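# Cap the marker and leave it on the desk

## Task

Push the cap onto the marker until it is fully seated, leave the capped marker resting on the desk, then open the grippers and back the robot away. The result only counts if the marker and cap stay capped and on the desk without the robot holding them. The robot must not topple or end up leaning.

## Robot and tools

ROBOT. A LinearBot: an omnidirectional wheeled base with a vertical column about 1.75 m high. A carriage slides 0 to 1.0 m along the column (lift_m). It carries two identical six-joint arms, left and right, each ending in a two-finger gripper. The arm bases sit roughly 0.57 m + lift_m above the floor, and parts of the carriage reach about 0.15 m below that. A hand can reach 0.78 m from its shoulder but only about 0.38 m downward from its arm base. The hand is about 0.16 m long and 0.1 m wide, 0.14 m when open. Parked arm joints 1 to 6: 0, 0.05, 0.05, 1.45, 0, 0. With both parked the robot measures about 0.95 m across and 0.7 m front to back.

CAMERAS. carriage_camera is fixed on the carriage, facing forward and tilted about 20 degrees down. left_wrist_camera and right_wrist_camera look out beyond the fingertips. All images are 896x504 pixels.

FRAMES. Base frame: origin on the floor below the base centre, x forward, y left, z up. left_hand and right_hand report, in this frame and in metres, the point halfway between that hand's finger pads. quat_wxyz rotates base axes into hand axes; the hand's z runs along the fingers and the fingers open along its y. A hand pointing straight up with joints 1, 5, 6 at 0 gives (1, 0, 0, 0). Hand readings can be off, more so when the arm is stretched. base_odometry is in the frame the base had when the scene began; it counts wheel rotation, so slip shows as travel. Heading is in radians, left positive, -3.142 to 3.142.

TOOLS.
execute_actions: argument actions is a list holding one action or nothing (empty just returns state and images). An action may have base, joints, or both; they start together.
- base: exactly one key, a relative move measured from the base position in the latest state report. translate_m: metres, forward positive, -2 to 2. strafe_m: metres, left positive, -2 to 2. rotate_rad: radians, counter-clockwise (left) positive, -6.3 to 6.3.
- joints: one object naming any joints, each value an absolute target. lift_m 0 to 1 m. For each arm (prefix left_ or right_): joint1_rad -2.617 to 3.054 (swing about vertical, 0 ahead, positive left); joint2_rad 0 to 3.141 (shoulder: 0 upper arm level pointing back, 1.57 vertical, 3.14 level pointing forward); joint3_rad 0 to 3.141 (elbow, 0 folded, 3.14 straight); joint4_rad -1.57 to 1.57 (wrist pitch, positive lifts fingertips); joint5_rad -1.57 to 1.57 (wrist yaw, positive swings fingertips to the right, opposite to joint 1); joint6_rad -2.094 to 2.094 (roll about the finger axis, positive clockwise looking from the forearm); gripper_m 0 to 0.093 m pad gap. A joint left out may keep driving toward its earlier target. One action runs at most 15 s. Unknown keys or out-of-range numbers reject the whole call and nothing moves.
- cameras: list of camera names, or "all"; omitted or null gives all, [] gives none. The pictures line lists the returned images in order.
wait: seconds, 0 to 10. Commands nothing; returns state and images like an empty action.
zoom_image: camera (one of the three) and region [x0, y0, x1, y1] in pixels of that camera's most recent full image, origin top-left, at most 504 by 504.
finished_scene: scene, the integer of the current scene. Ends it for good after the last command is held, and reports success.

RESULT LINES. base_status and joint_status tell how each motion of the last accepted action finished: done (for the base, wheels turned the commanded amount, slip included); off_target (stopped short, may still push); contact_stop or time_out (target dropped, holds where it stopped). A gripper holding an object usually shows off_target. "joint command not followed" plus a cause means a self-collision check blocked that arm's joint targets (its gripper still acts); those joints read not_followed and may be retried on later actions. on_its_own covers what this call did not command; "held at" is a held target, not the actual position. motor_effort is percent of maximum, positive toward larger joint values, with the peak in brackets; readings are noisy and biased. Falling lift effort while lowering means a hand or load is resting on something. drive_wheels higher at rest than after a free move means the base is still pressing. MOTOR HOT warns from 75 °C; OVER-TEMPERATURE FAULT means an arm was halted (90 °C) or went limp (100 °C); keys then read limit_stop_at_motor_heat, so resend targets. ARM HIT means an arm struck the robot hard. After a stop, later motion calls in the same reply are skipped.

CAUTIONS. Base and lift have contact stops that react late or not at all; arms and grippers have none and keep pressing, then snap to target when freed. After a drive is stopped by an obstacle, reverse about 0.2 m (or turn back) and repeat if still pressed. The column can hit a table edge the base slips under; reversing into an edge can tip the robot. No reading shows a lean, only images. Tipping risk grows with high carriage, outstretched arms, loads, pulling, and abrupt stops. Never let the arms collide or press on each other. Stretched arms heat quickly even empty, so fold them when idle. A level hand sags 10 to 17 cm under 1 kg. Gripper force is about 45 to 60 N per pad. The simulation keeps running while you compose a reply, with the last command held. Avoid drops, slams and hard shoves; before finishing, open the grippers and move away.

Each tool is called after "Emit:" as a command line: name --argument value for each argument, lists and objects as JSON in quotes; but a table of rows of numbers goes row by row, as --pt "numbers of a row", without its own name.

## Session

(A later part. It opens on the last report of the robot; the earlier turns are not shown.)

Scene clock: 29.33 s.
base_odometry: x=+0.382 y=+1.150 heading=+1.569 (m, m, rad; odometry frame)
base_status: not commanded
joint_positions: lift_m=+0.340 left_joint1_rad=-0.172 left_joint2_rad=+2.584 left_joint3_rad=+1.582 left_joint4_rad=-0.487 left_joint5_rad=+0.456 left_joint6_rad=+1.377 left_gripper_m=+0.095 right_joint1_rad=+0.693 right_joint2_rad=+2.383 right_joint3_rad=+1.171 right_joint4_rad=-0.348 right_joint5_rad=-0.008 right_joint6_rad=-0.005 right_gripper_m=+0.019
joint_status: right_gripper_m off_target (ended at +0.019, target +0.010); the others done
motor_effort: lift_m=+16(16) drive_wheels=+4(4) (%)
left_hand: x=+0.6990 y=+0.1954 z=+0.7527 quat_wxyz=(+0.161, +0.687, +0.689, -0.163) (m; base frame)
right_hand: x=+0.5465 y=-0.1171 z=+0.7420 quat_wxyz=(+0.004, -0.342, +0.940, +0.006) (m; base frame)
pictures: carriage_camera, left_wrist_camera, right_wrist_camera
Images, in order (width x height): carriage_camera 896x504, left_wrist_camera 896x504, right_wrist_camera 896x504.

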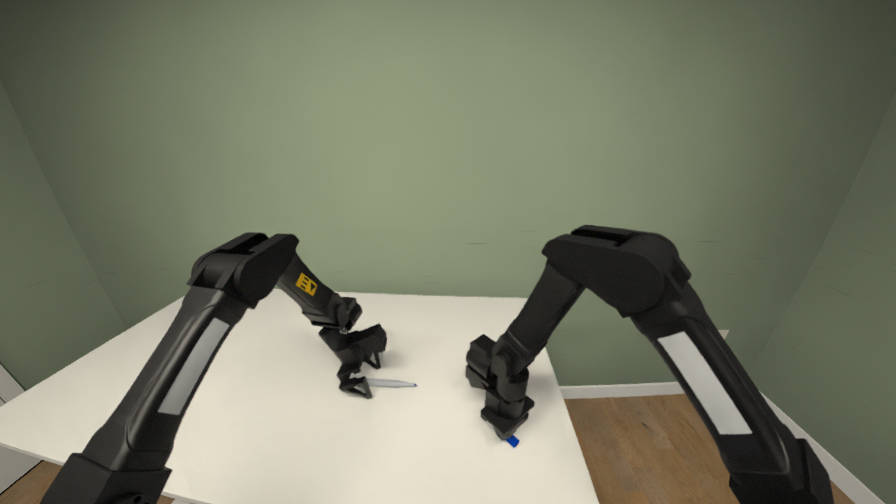

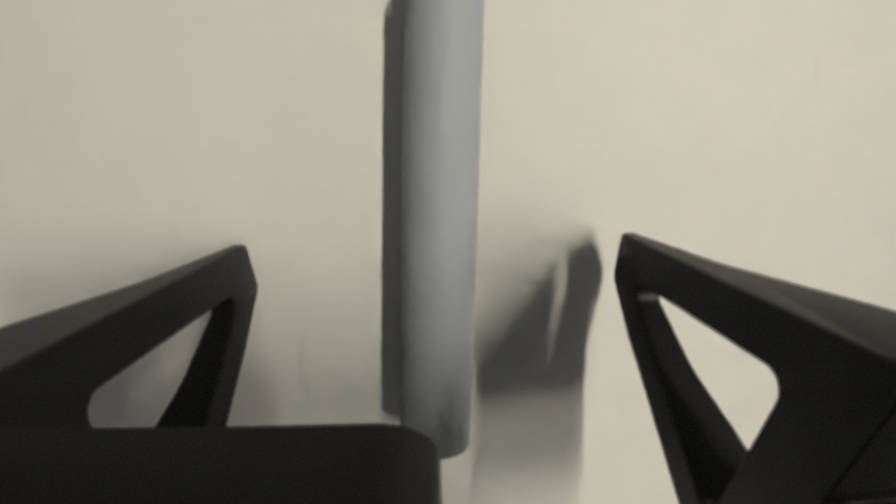

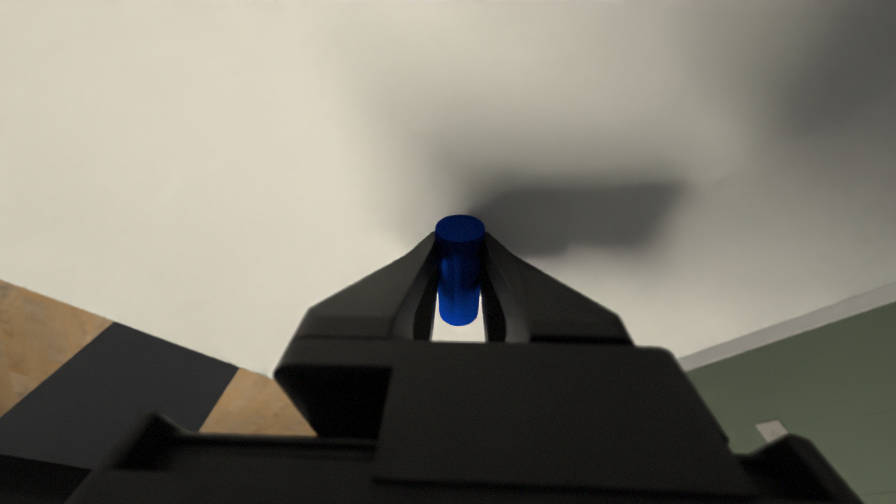

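Emit:
execute_actions --actions '[{"joints": {"left_joint2_rad": 2.606, "left_joint3_rad": 1.61}}]' --cameras '["left_wrist_camera"]'

Scene clock: 29.90 s.
base_odometry: x=+0.382 y=+1.150 heading=+1.569 (m, m, rad; odometry frame)
base_status: not commanded
joint_positions: lift_m=+0.340 left_joint1_rad=-0.172 left_joint2_rad=+2.598 left_joint3_rad=+1.592 left_joint4_rad=-0.487 left_joint5_rad=+0.457 left_joint6_rad=+1.377 left_gripper_m=+0.095 right_joint1_rad=+0.693 right_joint2_rad=+2.383 right_joint3_rad=+1.171 right_joint4_rad=-0.348 right_joint5_rad=-0.007 right_joint6_rad=-0.005 right_gripper_m=+0.019
joint_status: all done
motor_effort: lift_m=+16(16) drive_wheels=-8(7) (%)
left_hand: x=+0.6990 y=+0.1952 z=+0.7485 quat_wxyz=(+0.159, +0.687, +0.690, -0.165) (m; base frame)
right_hand: x=+0.5466 y=-0.1172 z=+0.7420 quat_wxyz=(+0.004, -0.342, +0.940, +0.005) (m; base frame)
pictures: left_wrist_camera
Images, in order (width x height): left_wrist_camera 896x504.

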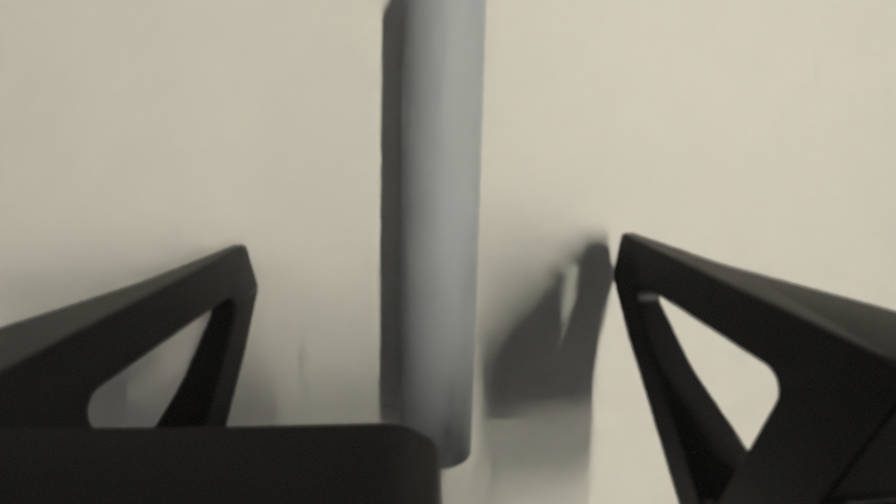

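Close enough; close the left gripper.

Emit:
execute_actions --actions '[{"joints": {"left_gripper_m": 0.008}}]' --cameras '["left_wrist_camera", "carriage_camera"]'

Scene clock: 30.63 s.
base_odometry: x=+0.382 y=+1.150 heading=+1.569 (m, m, rad; odometry frame)
base_status: not commanded
joint_positions: lift_m=+0.340 left_joint1_rad=-0.172 left_joint2_rad=+2.598 left_joint3_rad=+1.592 left_joint4_rad=-0.487 left_joint5_rad=+0.457 left_joint6_rad=+1.377 left_gripper_m=+0.018 right_joint1_rad=+0.693 right_joint2_rad=+2.383 right_joint3_rad=+1.171 right_joint4_rad=-0.348 right_joint5_rad=-0.007 right_joint6_rad=-0.005 right_gripper_m=+0.019
joint_status: left_gripper_m off_target (ended at +0.018, target +0.008)
motor_effort: lift_m=+15(16) drive_wheels=+4(4) (%)
left_hand: x=+0.6990 y=+0.1952 z=+0.7485 quat_wxyz=(+0.159, +0.687, +0.690, -0.165) (m; base frame)
right_hand: x=+0.5466 y=-0.1172 z=+0.7420 quat_wxyz=(+0.004, -0.342, +0.940, +0.005) (m; base frame)
pictures: carriage_camera, left_wrist_camera
Images, in order (width x height): carriage_camera 896x504, left_wrist_camera 896x504.

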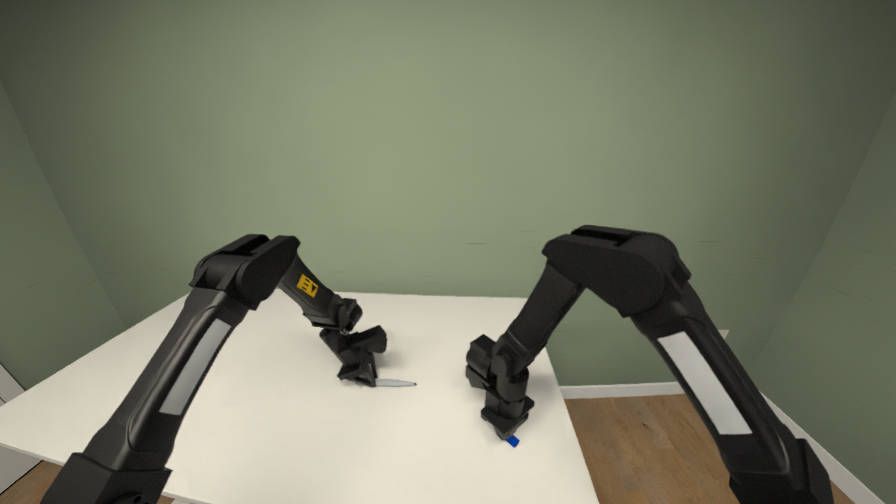

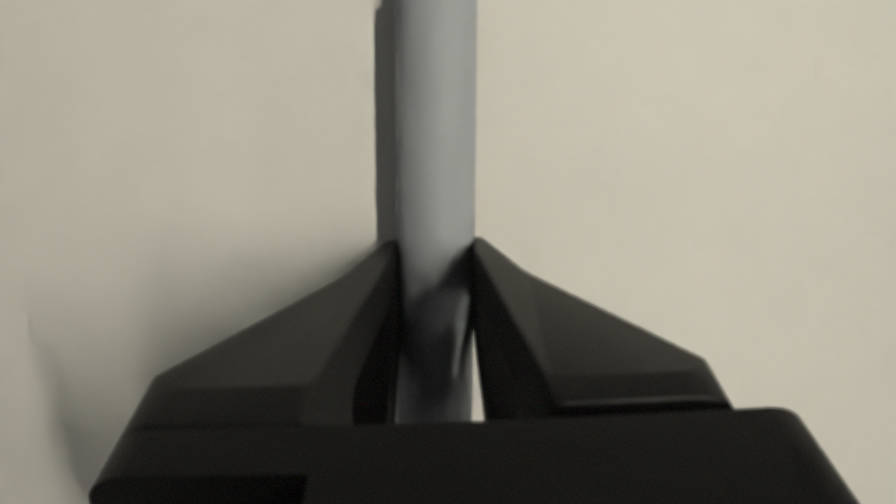

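Emit:
execute_actions --actions '[{"joints": {"lift_m": 0.39}}]' --cameras '[]'

Emit:
execute_actions --actions '[{"joints": {"left_joint1_rad": -0.781, "left_joint2_rad": 2.469, "left_joint3_rad": 1.266, "left_joint4_rad": -0.027, "left_joint5_rad": 0.325, "left_joint6_rad": 0.734, "right_joint1_rad": 0.5, "right_joint2_rad": 2.313, "right_joint3_rad": 1.005, "right_joint4_rad": -0.263, "right_joint5_rad": 0, "right_joint6_rad": 2.07}}]'

Scene clock: 32.00 s.
base_odometry: x=+0.382 y=+1.150 heading=+1.569 (m, m, rad; odometry frame)
base_status: not commanded
joint_positions: lift_m=+0.390 left_joint1_rad=-0.172 left_joint2_rad=+2.610 left_joint3_rad=+1.597 left_joint4_rad=-0.487 left_joint5_rad=+0.457 left_joint6_rad=+1.377 left_gripper_m=+0.018 right_joint1_rad=+0.693 right_joint2_rad=+2.383 right_joint3_rad=+1.171 right_joint4_rad=-0.344 right_joint5_rad=-0.004 right_joint6_rad=-0.005 right_gripper_m=+0.019
joint_status: all done
motor_effort: lift_m=+18(22) drive_wheels=+4(8) (%)
left_hand: x=+0.6978 y=+0.1955 z=+0.7939 quat_wxyz=(+0.156, +0.686, +0.690, -0.167) (m; base frame)
right_hand: x=+0.5476 y=-0.1171 z=+0.7916 quat_wxyz=(+0.006, -0.342, +0.940, +0.004) (m; base frame)
pictures: none
No camera images: the call's "cameras" was empty. Leave "cameras" out to get every camera's image.

Scene clock: 33.93 s.
base_odometry: x=+0.382 y=+1.150 heading=+1.569 (m, m, rad; odometry frame)
base_status: not commanded
joint_positions: lift_m=+0.390 left_joint1_rad=-0.787 left_joint2_rad=+2.470 left_joint3_rad=+1.273 left_joint4_rad=-0.045 left_joint5_rad=+0.326 left_joint6_rad=+0.740 left_gripper_m=+0.018 right_joint1_rad=+0.492 right_joint2_rad=+2.327 right_joint3_rad=+1.022 right_joint4_rad=-0.267 right_joint5_rad=+0.000 right_joint6_rad=+2.063 right_gripper_m=+0.019
joint_status: all done
motor_effort: lift_m=+19(19) drive_wheels=-8(9) (%)
left_hand: x=+0.5508 y=-0.0105 z=+0.7981 quat_wxyz=(+0.158, +0.692, +0.685, -0.164) (m; base frame)
right_hand: x=+0.5579 y=-0.1933 z=+0.7896 quat_wxyz=(+0.000, +0.707, +0.707, -0.001) (m; base frame)
pictures: carriage_camera, left_wrist_camera, right_wrist_camera
Images, in order (width x height): carriage_camera 896x504, left_wrist_camera 896x504, right_wrist_camera 896x504.

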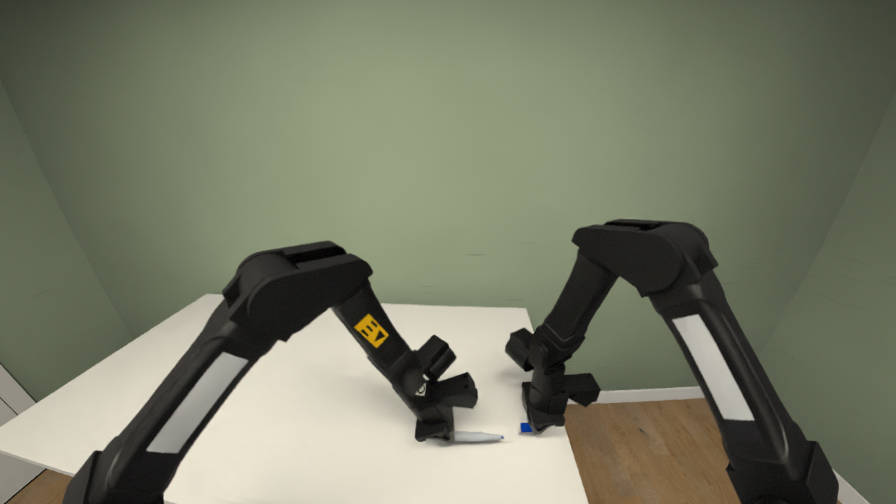

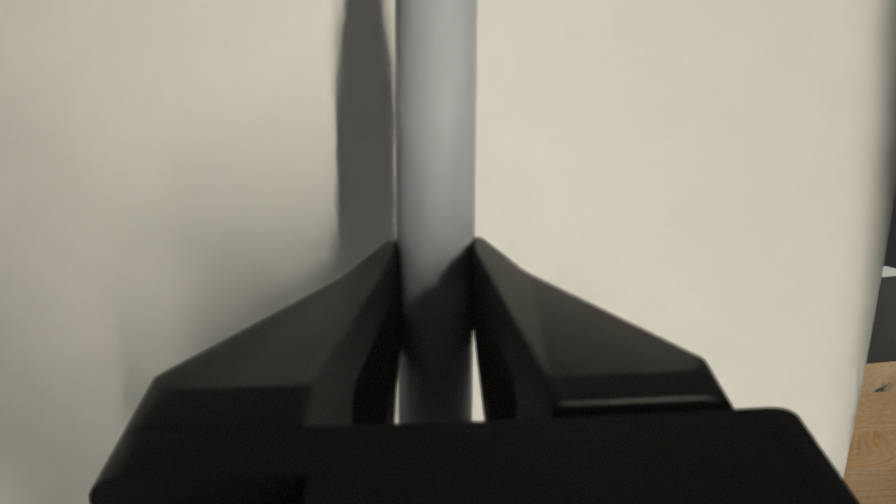

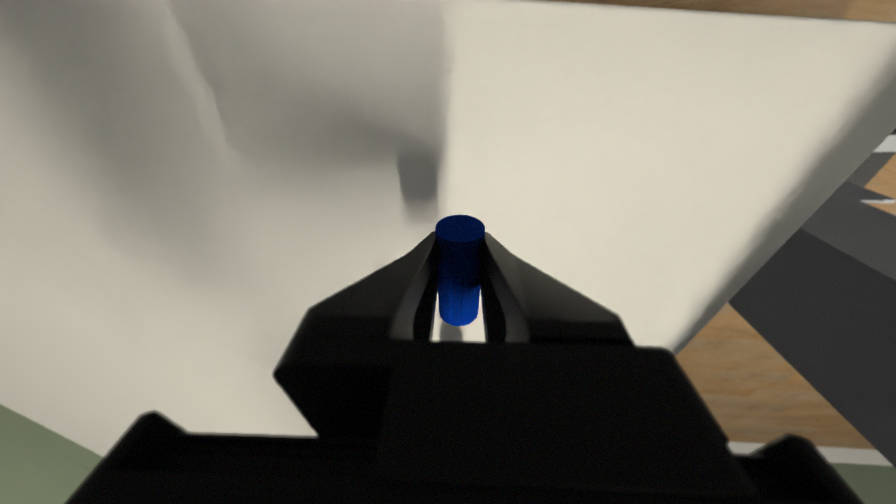

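Emit:
zoom_image --camera "carriage_camera" --region '[440, 395, 580, 465]'

Region (440, 395, 580, 465) of carriage_camera's 896x504 image, scaled by 3.600, with more detail than that image has.

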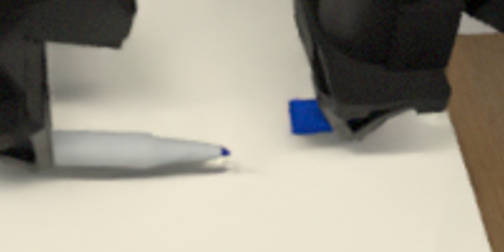

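Emit:
execute_actions --actions '[{"joints": {"lift_m": 0.345}}]' --cameras '["carriage_camera", "right_wrist_camera"]'

Emit:
zoom_image --camera "carriage_camera" --region '[440, 395, 580, 465]'

Scene clock: 34.97 s.
base_odometry: x=+0.382 y=+1.150 heading=+1.569 (m, m, rad; odometry frame)
base_status: not commanded
joint_positions: lift_m=+0.345 left_joint1_rad=-0.787 left_joint2_rad=+2.478 left_joint3_rad=+1.273 left_joint4_rad=-0.036 left_joint5_rad=+0.324 left_joint6_rad=+0.739 left_gripper_m=+0.018 right_joint1_rad=+0.492 right_joint2_rad=+2.325 right_joint3_rad=+1.022 right_joint4_rad=-0.266 right_joint5_rad=+0.000 right_joint6_rad=+2.063 right_gripper_m=+0.019
joint_status: all done
motor_effort: lift_m=+16(16) drive_wheels=-8(8) (%)
left_hand: x=+0.5510 y=-0.0102 z=+0.7505 quat_wxyz=(+0.158, +0.692, +0.685, -0.163) (m; base frame)
right_hand: x=+0.5587 y=-0.1928 z=+0.7456 quat_wxyz=(+0.000, +0.707, +0.707, +0.001) (m; base frame)
pictures: carriage_camera, right_wrist_camera
Images, in order (width x height): carriage_camera 896x504, right_wrist_camera 896x504.

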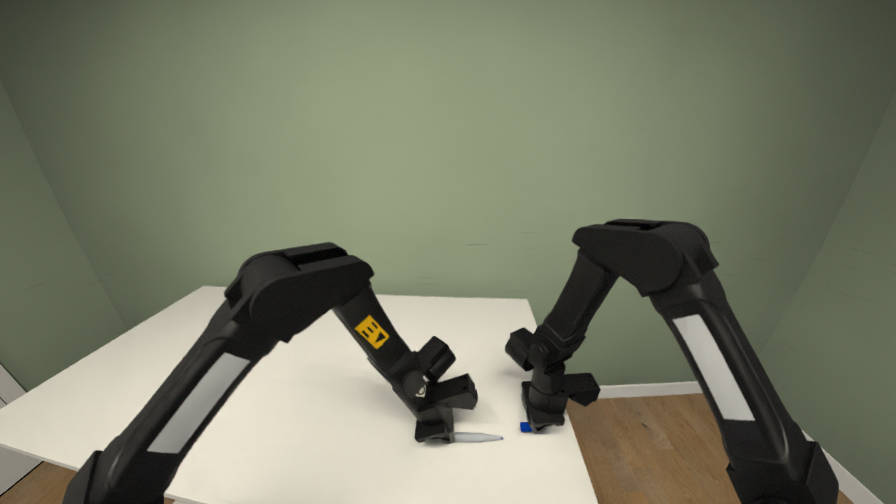

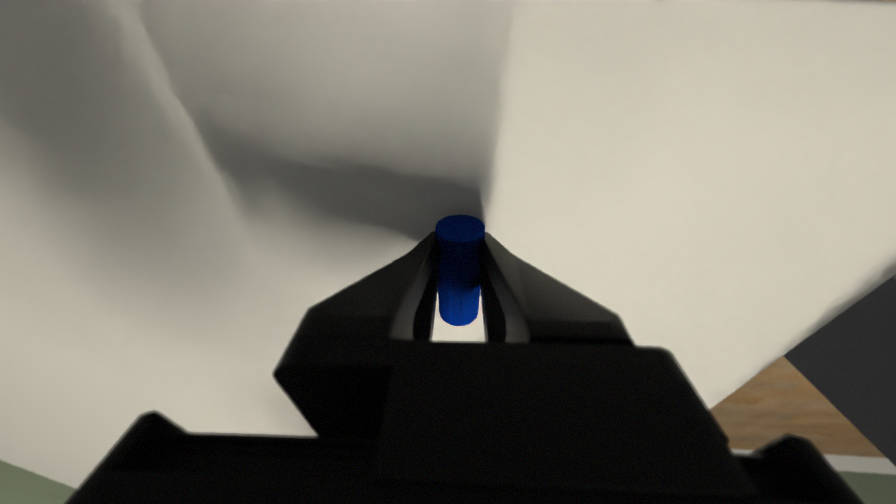

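Region (440, 395, 580, 465) of carriage_camera's 896x504 image, scaled by 3.600, with more detail than that image has.

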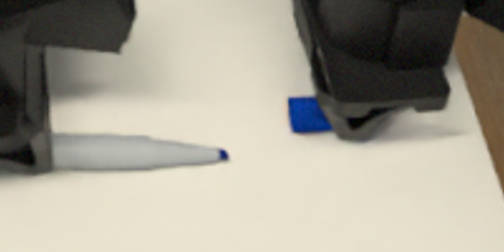

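Emit:
execute_actions --actions '[{"joints": {"lift_m": 0.348, "left_joint1_rad": -0.774, "left_joint2_rad": 2.525, "left_joint3_rad": 1.415, "left_joint4_rad": -0.104, "left_joint5_rad": 0.328, "left_joint6_rad": 0.74}}]' --cameras '["carriage_camera", "right_wrist_camera"]'

Emit:
zoom_image --camera "carriage_camera" --region '[440, 395, 580, 465]'

Scene clock: 36.20 s.
base_odometry: x=+0.382 y=+1.150 heading=+1.569 (m, m, rad; odometry frame)
base_status: not commanded
joint_positions: lift_m=+0.348 left_joint1_rad=-0.783 left_joint2_rad=+2.521 left_joint3_rad=+1.404 left_joint4_rad=-0.102 left_joint5_rad=+0.331 left_joint6_rad=+0.741 left_gripper_m=+0.018 right_joint1_rad=+0.494 right_joint2_rad=+2.323 right_joint3_rad=+1.022 right_joint4_rad=-0.263 right_joint5_rad=+0.000 right_joint6_rad=+2.063 right_gripper_m=+0.019
joint_status: all done
motor_effort: lift_m=+19(22) drive_wheels=+4(5) (%)
left_hand: x=+0.5723 y=-0.0301 z=+0.7593 quat_wxyz=(+0.169, +0.691, +0.683, -0.166) (m; base frame)
right_hand: x=+0.5596 y=-0.1920 z=+0.7488 quat_wxyz=(+0.001, +0.707, +0.708, +0.003) (m; base frame)
pictures: carriage_camera, right_wrist_camera
Images, in order (width x height): carriage_camera 896x504, right_wrist_camera 896x504.

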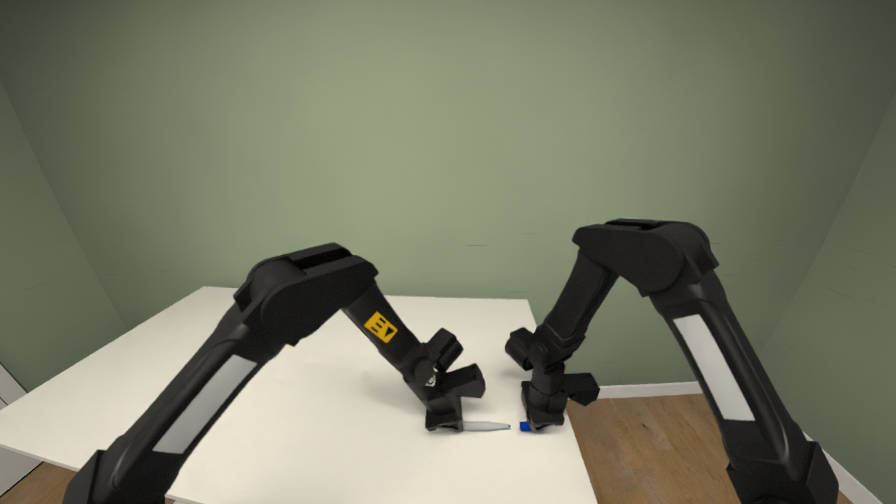

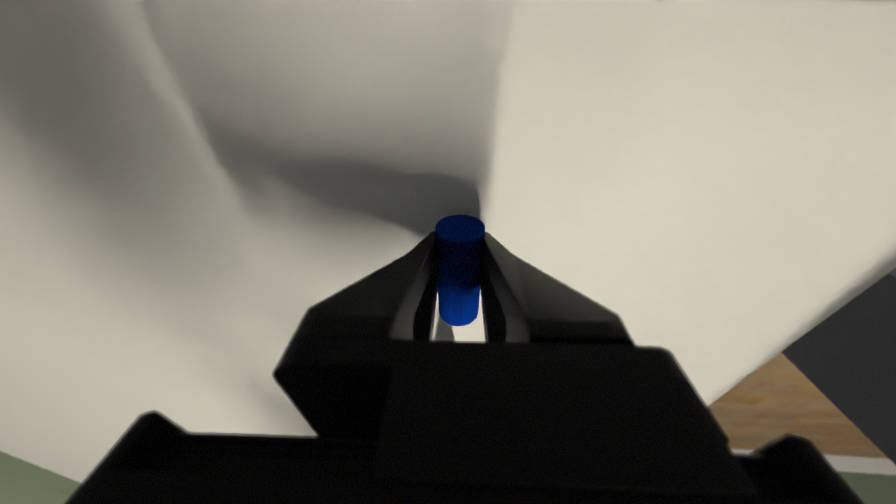

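Region (440, 395, 580, 465) of carriage_camera's 896x504 image, scaled by 3.600, with more detail than that image has.

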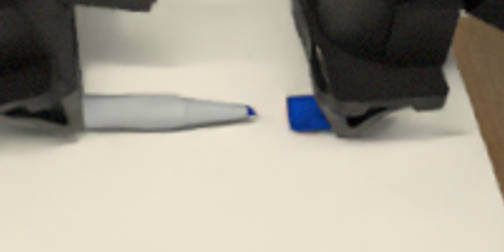

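Emit:
zoom_image --camera "right_wrist_camera" --region '[400, 270, 520, 350]'

Region (400, 270, 520, 350) of right_wrist_camera's 896x504 image, scaled by 4.200, with more detail than that image has.

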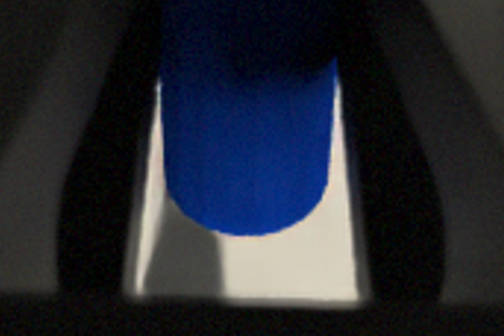

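Emit:
execute_actions --actions '[{"joints": {"left_joint1_rad": -0.793, "left_joint2_rad": 2.57, "left_joint3_rad": 1.49, "left_joint4_rad": -0.14, "left_joint5_rad": 0.317, "left_joint6_rad": 0.712}}]' --cameras '["carriage_camera", "right_wrist_camera"]'

Emit:
zoom_image --camera "carriage_camera" --region '[460, 400, 560, 450]'

Emit:
zoom_image --camera "right_wrist_camera" --region '[400, 270, 520, 350]'

Scene clock: 37.23 s.
base_odometry: x=+0.382 y=+1.150 heading=+1.569 (m, m, rad; odometry frame)
base_status: not commanded
joint_positions: lift_m=+0.348 left_joint1_rad=-0.783 left_joint2_rad=+2.569 left_joint3_rad=+1.472 left_joint4_rad=-0.137 left_joint5_rad=+0.321 left_joint6_rad=+0.716 left_gripper_m=+0.018 right_joint1_rad=+0.494 right_joint2_rad=+2.323 right_joint3_rad=+1.022 right_joint4_rad=-0.263 right_joint5_rad=+0.000 right_joint6_rad=+2.063 right_gripper_m=+0.019
joint_status: all done
motor_effort: lift_m=+19(19) drive_wheels=+4(8) (%)
left_hand: x=+0.5794 y=-0.0349 z=+0.7509 quat_wxyz=(+0.161, +0.683, +0.694, -0.163) (m; base frame)
right_hand: x=+0.5596 y=-0.1920 z=+0.7488 quat_wxyz=(+0.001, +0.707, +0.708, +0.003) (m; base frame)
pictures: carriage_camera, right_wrist_camera
Images, in order (width x height): carriage_camera 896x504, right_wrist_camera 896x504.

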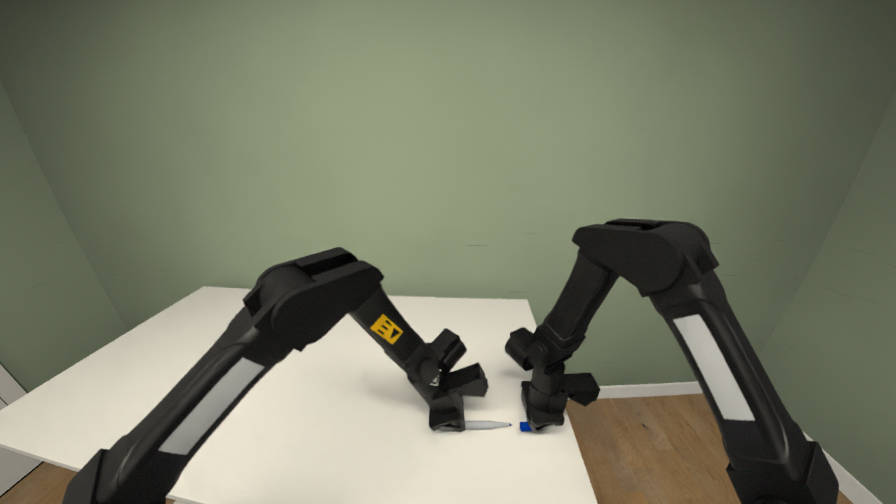

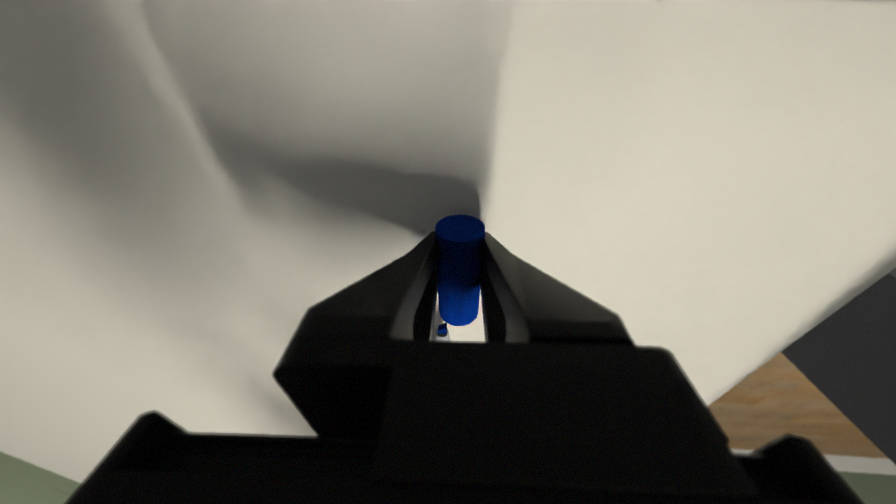

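Region (460, 400, 560, 450) of carriage_camera's 896x504 image, scaled by 5.040, with more detail than that image has.

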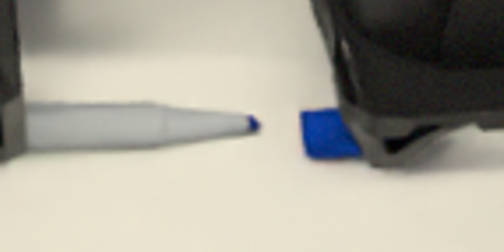

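Region (400, 270, 520, 350) of right_wrist_camera's 896x504 image, scaled by 4.200, with more detail than that image has.

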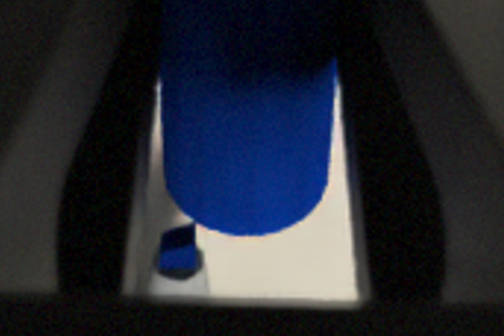

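Emit:
execute_actions --actions '[{"joints": {"left_joint1_rad": -0.81}}]' --cameras '["carriage_camera", "right_wrist_camera"]'

Emit:
zoom_image --camera "carriage_camera" --region '[460, 400, 560, 450]'

Emit:
zoom_image --camera "right_wrist_camera" --region '[400, 270, 520, 350]'

Scene clock: 37.93 s.
base_odometry: x=+0.382 y=+1.150 heading=+1.569 (m, m, rad; odometry frame)
base_status: not commanded
joint_positions: lift_m=+0.348 left_joint1_rad=-0.804 left_joint2_rad=+2.569 left_joint3_rad=+1.472 left_joint4_rad=-0.137 left_joint5_rad=+0.320 left_joint6_rad=+0.716 left_gripper_m=+0.018 right_joint1_rad=+0.494 right_joint2_rad=+2.323 right_joint3_rad=+1.022 right_joint4_rad=-0.263 right_joint5_rad=+0.000 right_joint6_rad=+2.063 right_gripper_m=+0.019
joint_status: all done
motor_effort: lift_m=+19(19) drive_wheels=+4(4) (%)
left_hand: x=+0.5714 y=-0.0412 z=+0.7508 quat_wxyz=(+0.159, +0.690, +0.687, -0.164) (m; base frame)
right_hand: x=+0.5596 y=-0.1920 z=+0.7488 quat_wxyz=(+0.001, +0.707, +0.708, +0.003) (m; base frame)
pictures: carriage_camera, right_wrist_camera
Images, in order (width x height): carriage_camera 896x504, right_wrist_camera 896x504.

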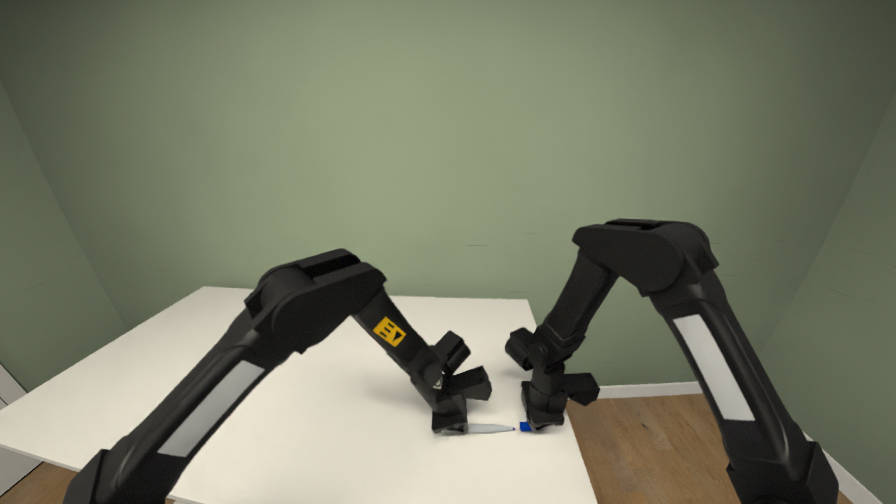

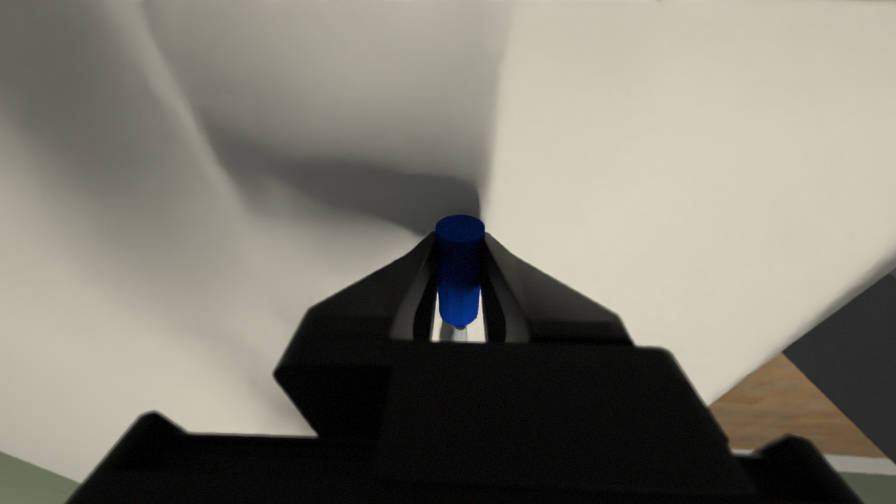

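Region (460, 400, 560, 450) of carriage_camera's 896x504 image, scaled by 5.040, with more detail than that image has.

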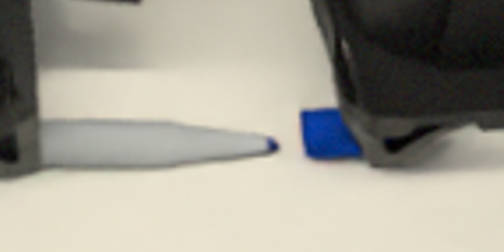

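Region (400, 270, 520, 350) of right_wrist_camera's 896x504 image, scaled by 4.200, with more detail than that image has.

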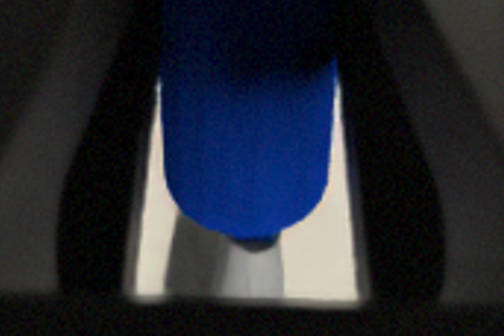

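Emit:
execute_actions --actions '[{"joints": {"left_joint1_rad": -0.842, "left_joint2_rad": 2.595, "left_joint3_rad": 1.561, "left_joint4_rad": -0.169, "left_joint5_rad": 0.303, "left_joint6_rad": 0.676}}]'

Emit:
zoom_image --camera "carriage_camera" --region '[460, 400, 560, 450]'

Emit:
zoom_image --camera "right_wrist_camera" --region '[400, 270, 520, 350]'

Scene clock: 38.97 s.
base_odometry: x=+0.382 y=+1.150 heading=+1.569 (m, m, rad; odometry frame)
base_status: not commanded
joint_positions: lift_m=+0.348 left_joint1_rad=-0.838 left_joint2_rad=+2.590 left_joint3_rad=+1.547 left_joint4_rad=-0.167 left_joint5_rad=+0.306 left_joint6_rad=+0.681 left_gripper_m=+0.018 right_joint1_rad=+0.494 right_joint2_rad=+2.323 right_joint3_rad=+1.022 right_joint4_rad=-0.263 right_joint5_rad=+0.000 right_joint6_rad=+2.063 right_gripper_m=+0.019
joint_status: all done
motor_effort: lift_m=+19(19) drive_wheels=+4(8) (%)
left_hand: x=+0.5719 y=-0.0631 z=+0.7562 quat_wxyz=(+0.165, +0.689, +0.686, -0.163) (m; base frame)
right_hand: x=+0.5596 y=-0.1920 z=+0.7488 quat_wxyz=(+0.001, +0.707, +0.708, +0.003) (m; base frame)
pictures: carriage_camera, left_wrist_camera, right_wrist_camera
Images, in order (width x height): carriage_camera 896x504, left_wrist_camera 896x504, right_wrist_camera 896x504.

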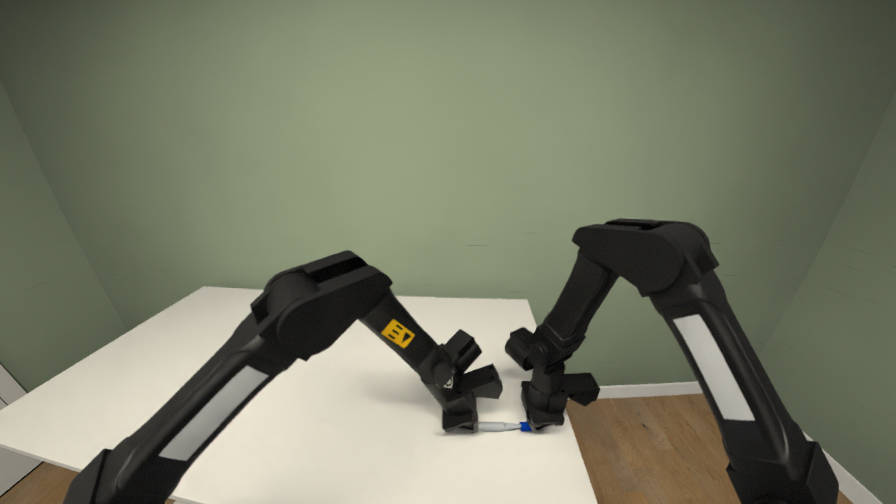

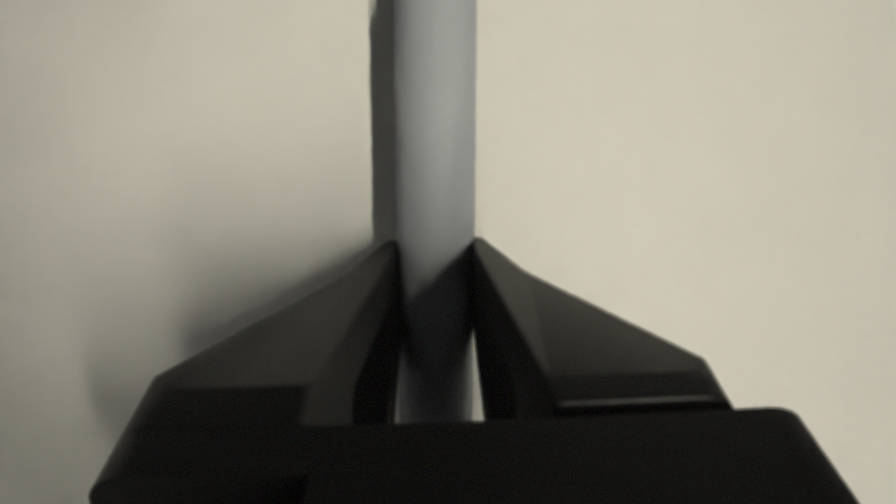

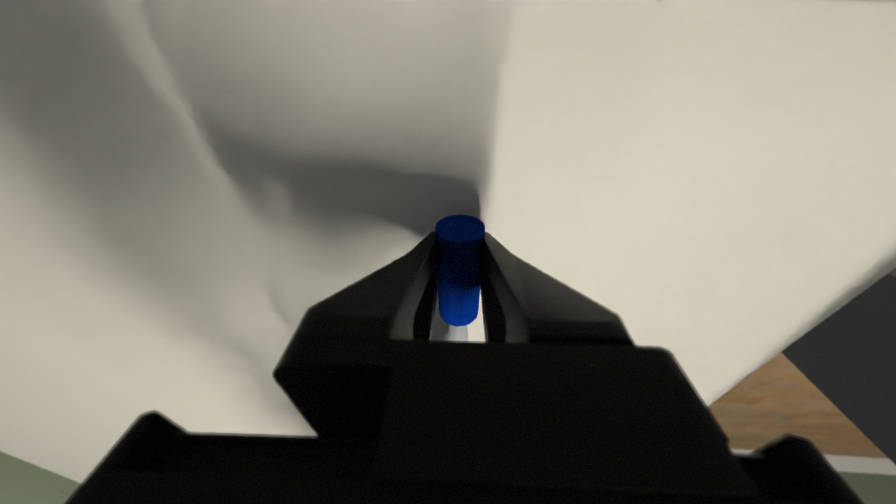

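Region (460, 400, 560, 450) of carriage_camera's 896x504 image, scaled by 5.040, with more detail than that image has.

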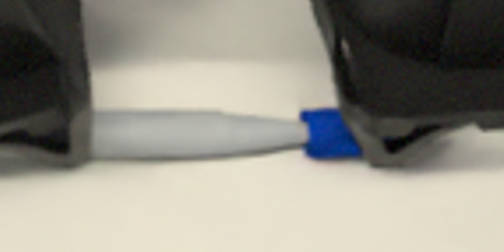

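Region (400, 270, 520, 350) of right_wrist_camera's 896x504 image, scaled by 4.200, with more detail than that image has.

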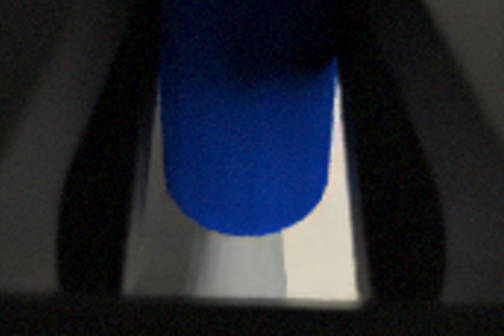

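Emit:
execute_actions --actions '[{"joints": {"left_joint1_rad": -0.877, "left_joint2_rad": 2.648, "left_joint3_rad": 1.68, "left_joint4_rad": -0.226, "left_joint5_rad": 0.29, "left_joint6_rad": 0.639}}]'

Emit:
zoom_image --camera "carriage_camera" --region '[430, 320, 610, 450]'

Scene clock: 40.13 s.
base_odometry: x=+0.382 y=+1.150 heading=+1.569 (m, m, rad; odometry frame)
base_status: not commanded
joint_positions: lift_m=+0.348 left_joint1_rad=-0.873 left_joint2_rad=+2.643 left_joint3_rad=+1.661 left_joint4_rad=-0.224 left_joint5_rad=+0.294 left_joint6_rad=+0.644 left_gripper_m=+0.018 right_joint1_rad=+0.494 right_joint2_rad=+2.323 right_joint3_rad=+1.020 right_joint4_rad=-0.265 right_joint5_rad=+0.008 right_joint6_rad=+2.064 right_gripper_m=+0.019
joint_status: all done
motor_effort: lift_m=+19(18) drive_wheels=+4(8) (%)
left_hand: x=+0.5712 y=-0.0866 z=+0.7552 quat_wxyz=(+0.162, +0.688, +0.688, -0.164) (m; base frame)
right_hand: x=+0.5588 y=-0.1941 z=+0.7485 quat_wxyz=(+0.004, +0.707, +0.707, +0.000) (m; base frame)
pictures: carriage_camera, left_wrist_camera, right_wrist_camera
Images, in order (width x height): carriage_camera 896x504, left_wrist_camera 896x504, right_wrist_camera 896x504.

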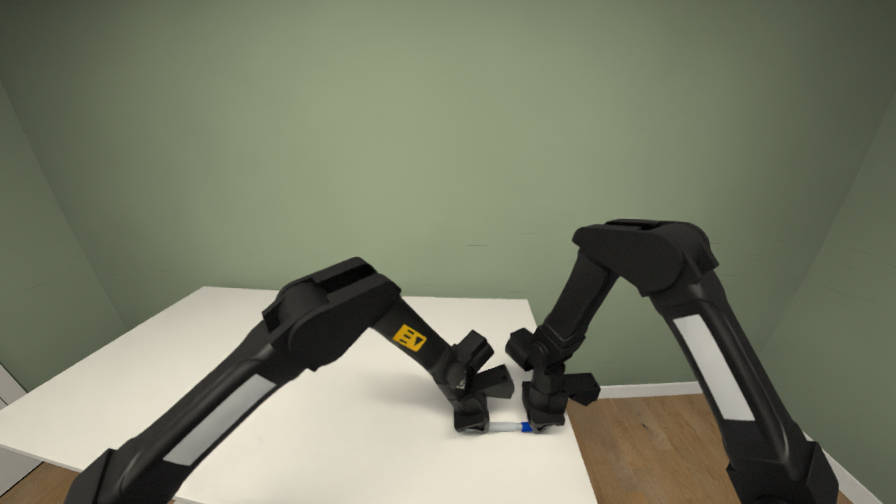

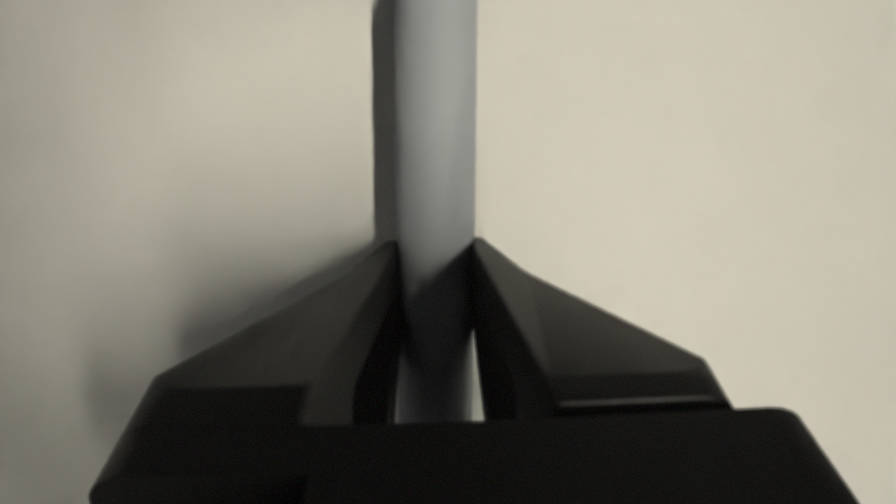

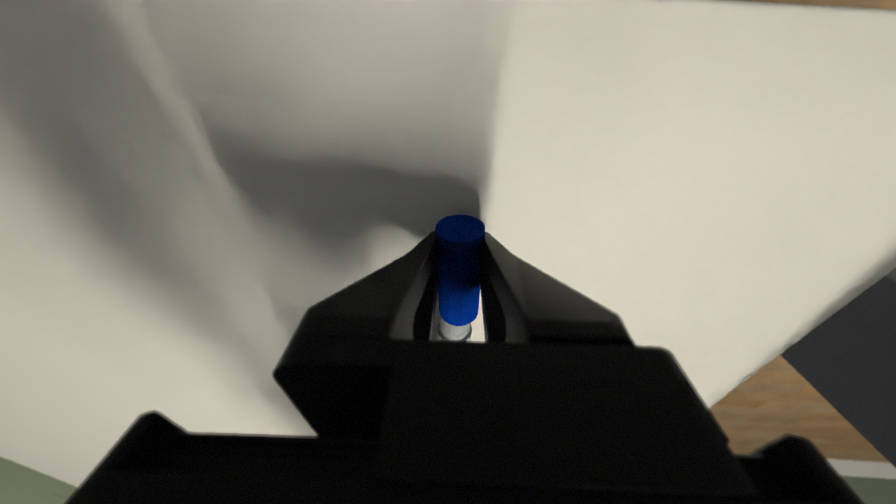

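Region (430, 320, 610, 450) of carriage_camera's 896x504 image, scaled by 2.800, with more detail than that image has.

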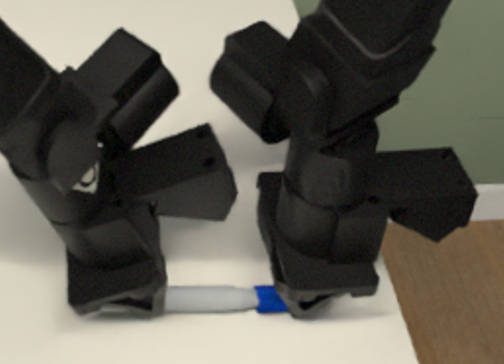

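Emit:
execute_actions --actions '[{"joints": {"right_gripper_m": 0.035, "right_joint1_rad": 0.394, "right_joint2_rad": 2.288, "right_joint3_rad": 0.946, "right_joint4_rad": -0.23, "right_joint5_rad": 0.0, "right_joint6_rad": 1.969}}]' --cameras '["carriage_camera", "right_wrist_camera"]'

Emit:
zoom_image --camera "carriage_camera" --region '[430, 320, 610, 450]'

Scene clock: 41.47 s.
base_odometry: x=+0.382 y=+1.150 heading=+1.569 (m, m, rad; odometry frame)
base_status: not commanded
joint_positions: lift_m=+0.348 left_joint1_rad=-0.873 left_joint2_rad=+2.643 left_joint3_rad=+1.661 left_joint4_rad=-0.224 left_joint5_rad=+0.293 left_joint6_rad=+0.644 left_gripper_m=+0.018 right_joint1_rad=+0.388 right_joint2_rad=+2.307 right_joint3_rad=+0.966 right_joint4_rad=-0.233 right_joint5_rad=+0.003 right_joint6_rad=+1.976 right_gripper_m=+0.035
joint_status: all done
motor_effort: lift_m=+19(18) drive_wheels=+4(4) (%)
left_hand: x=+0.5713 y=-0.0865 z=+0.7551 quat_wxyz=(+0.162, +0.688, +0.688, -0.163) (m; base frame)
right_hand: x=+0.5609 y=-0.2291 z=+0.7469 quat_wxyz=(+0.001, +0.713, +0.701, -0.002) (m; base frame)
pictures: carriage_camera, right_wrist_camera
Images, in order (width x height): carriage_camera 896x504, right_wrist_camera 896x504.

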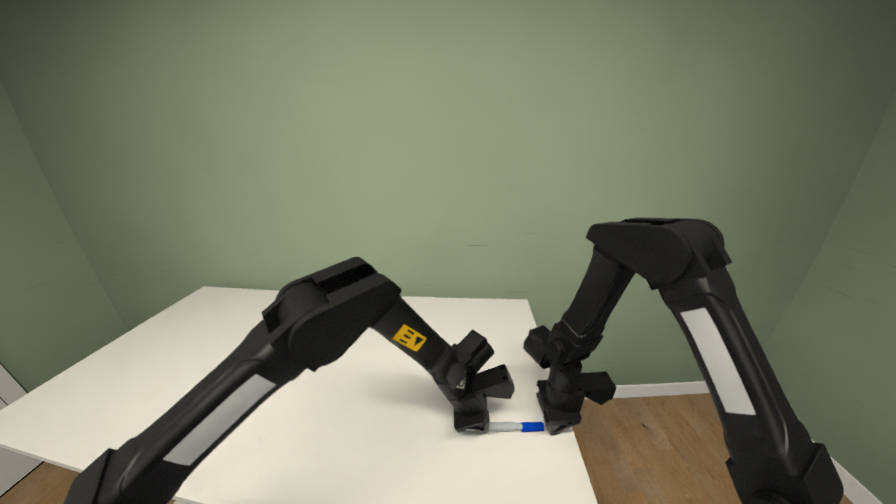

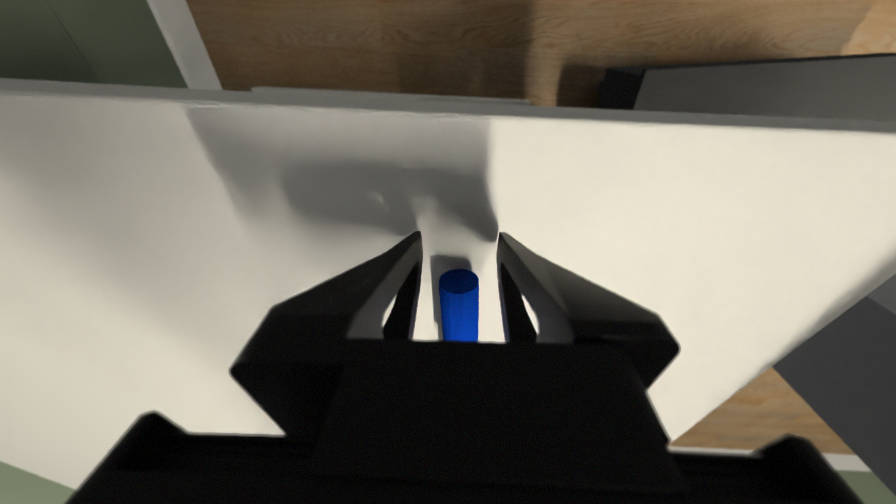

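Region (430, 320, 610, 450) of carriage_camera's 896x504 image, scaled by 2.800, with more detail than that image has.

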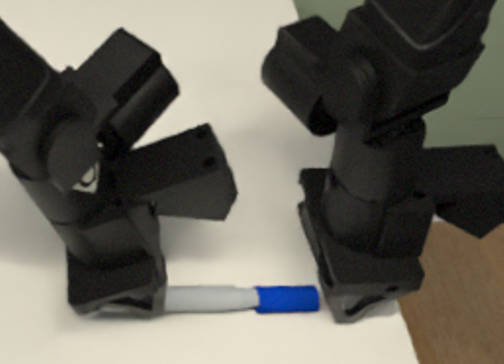

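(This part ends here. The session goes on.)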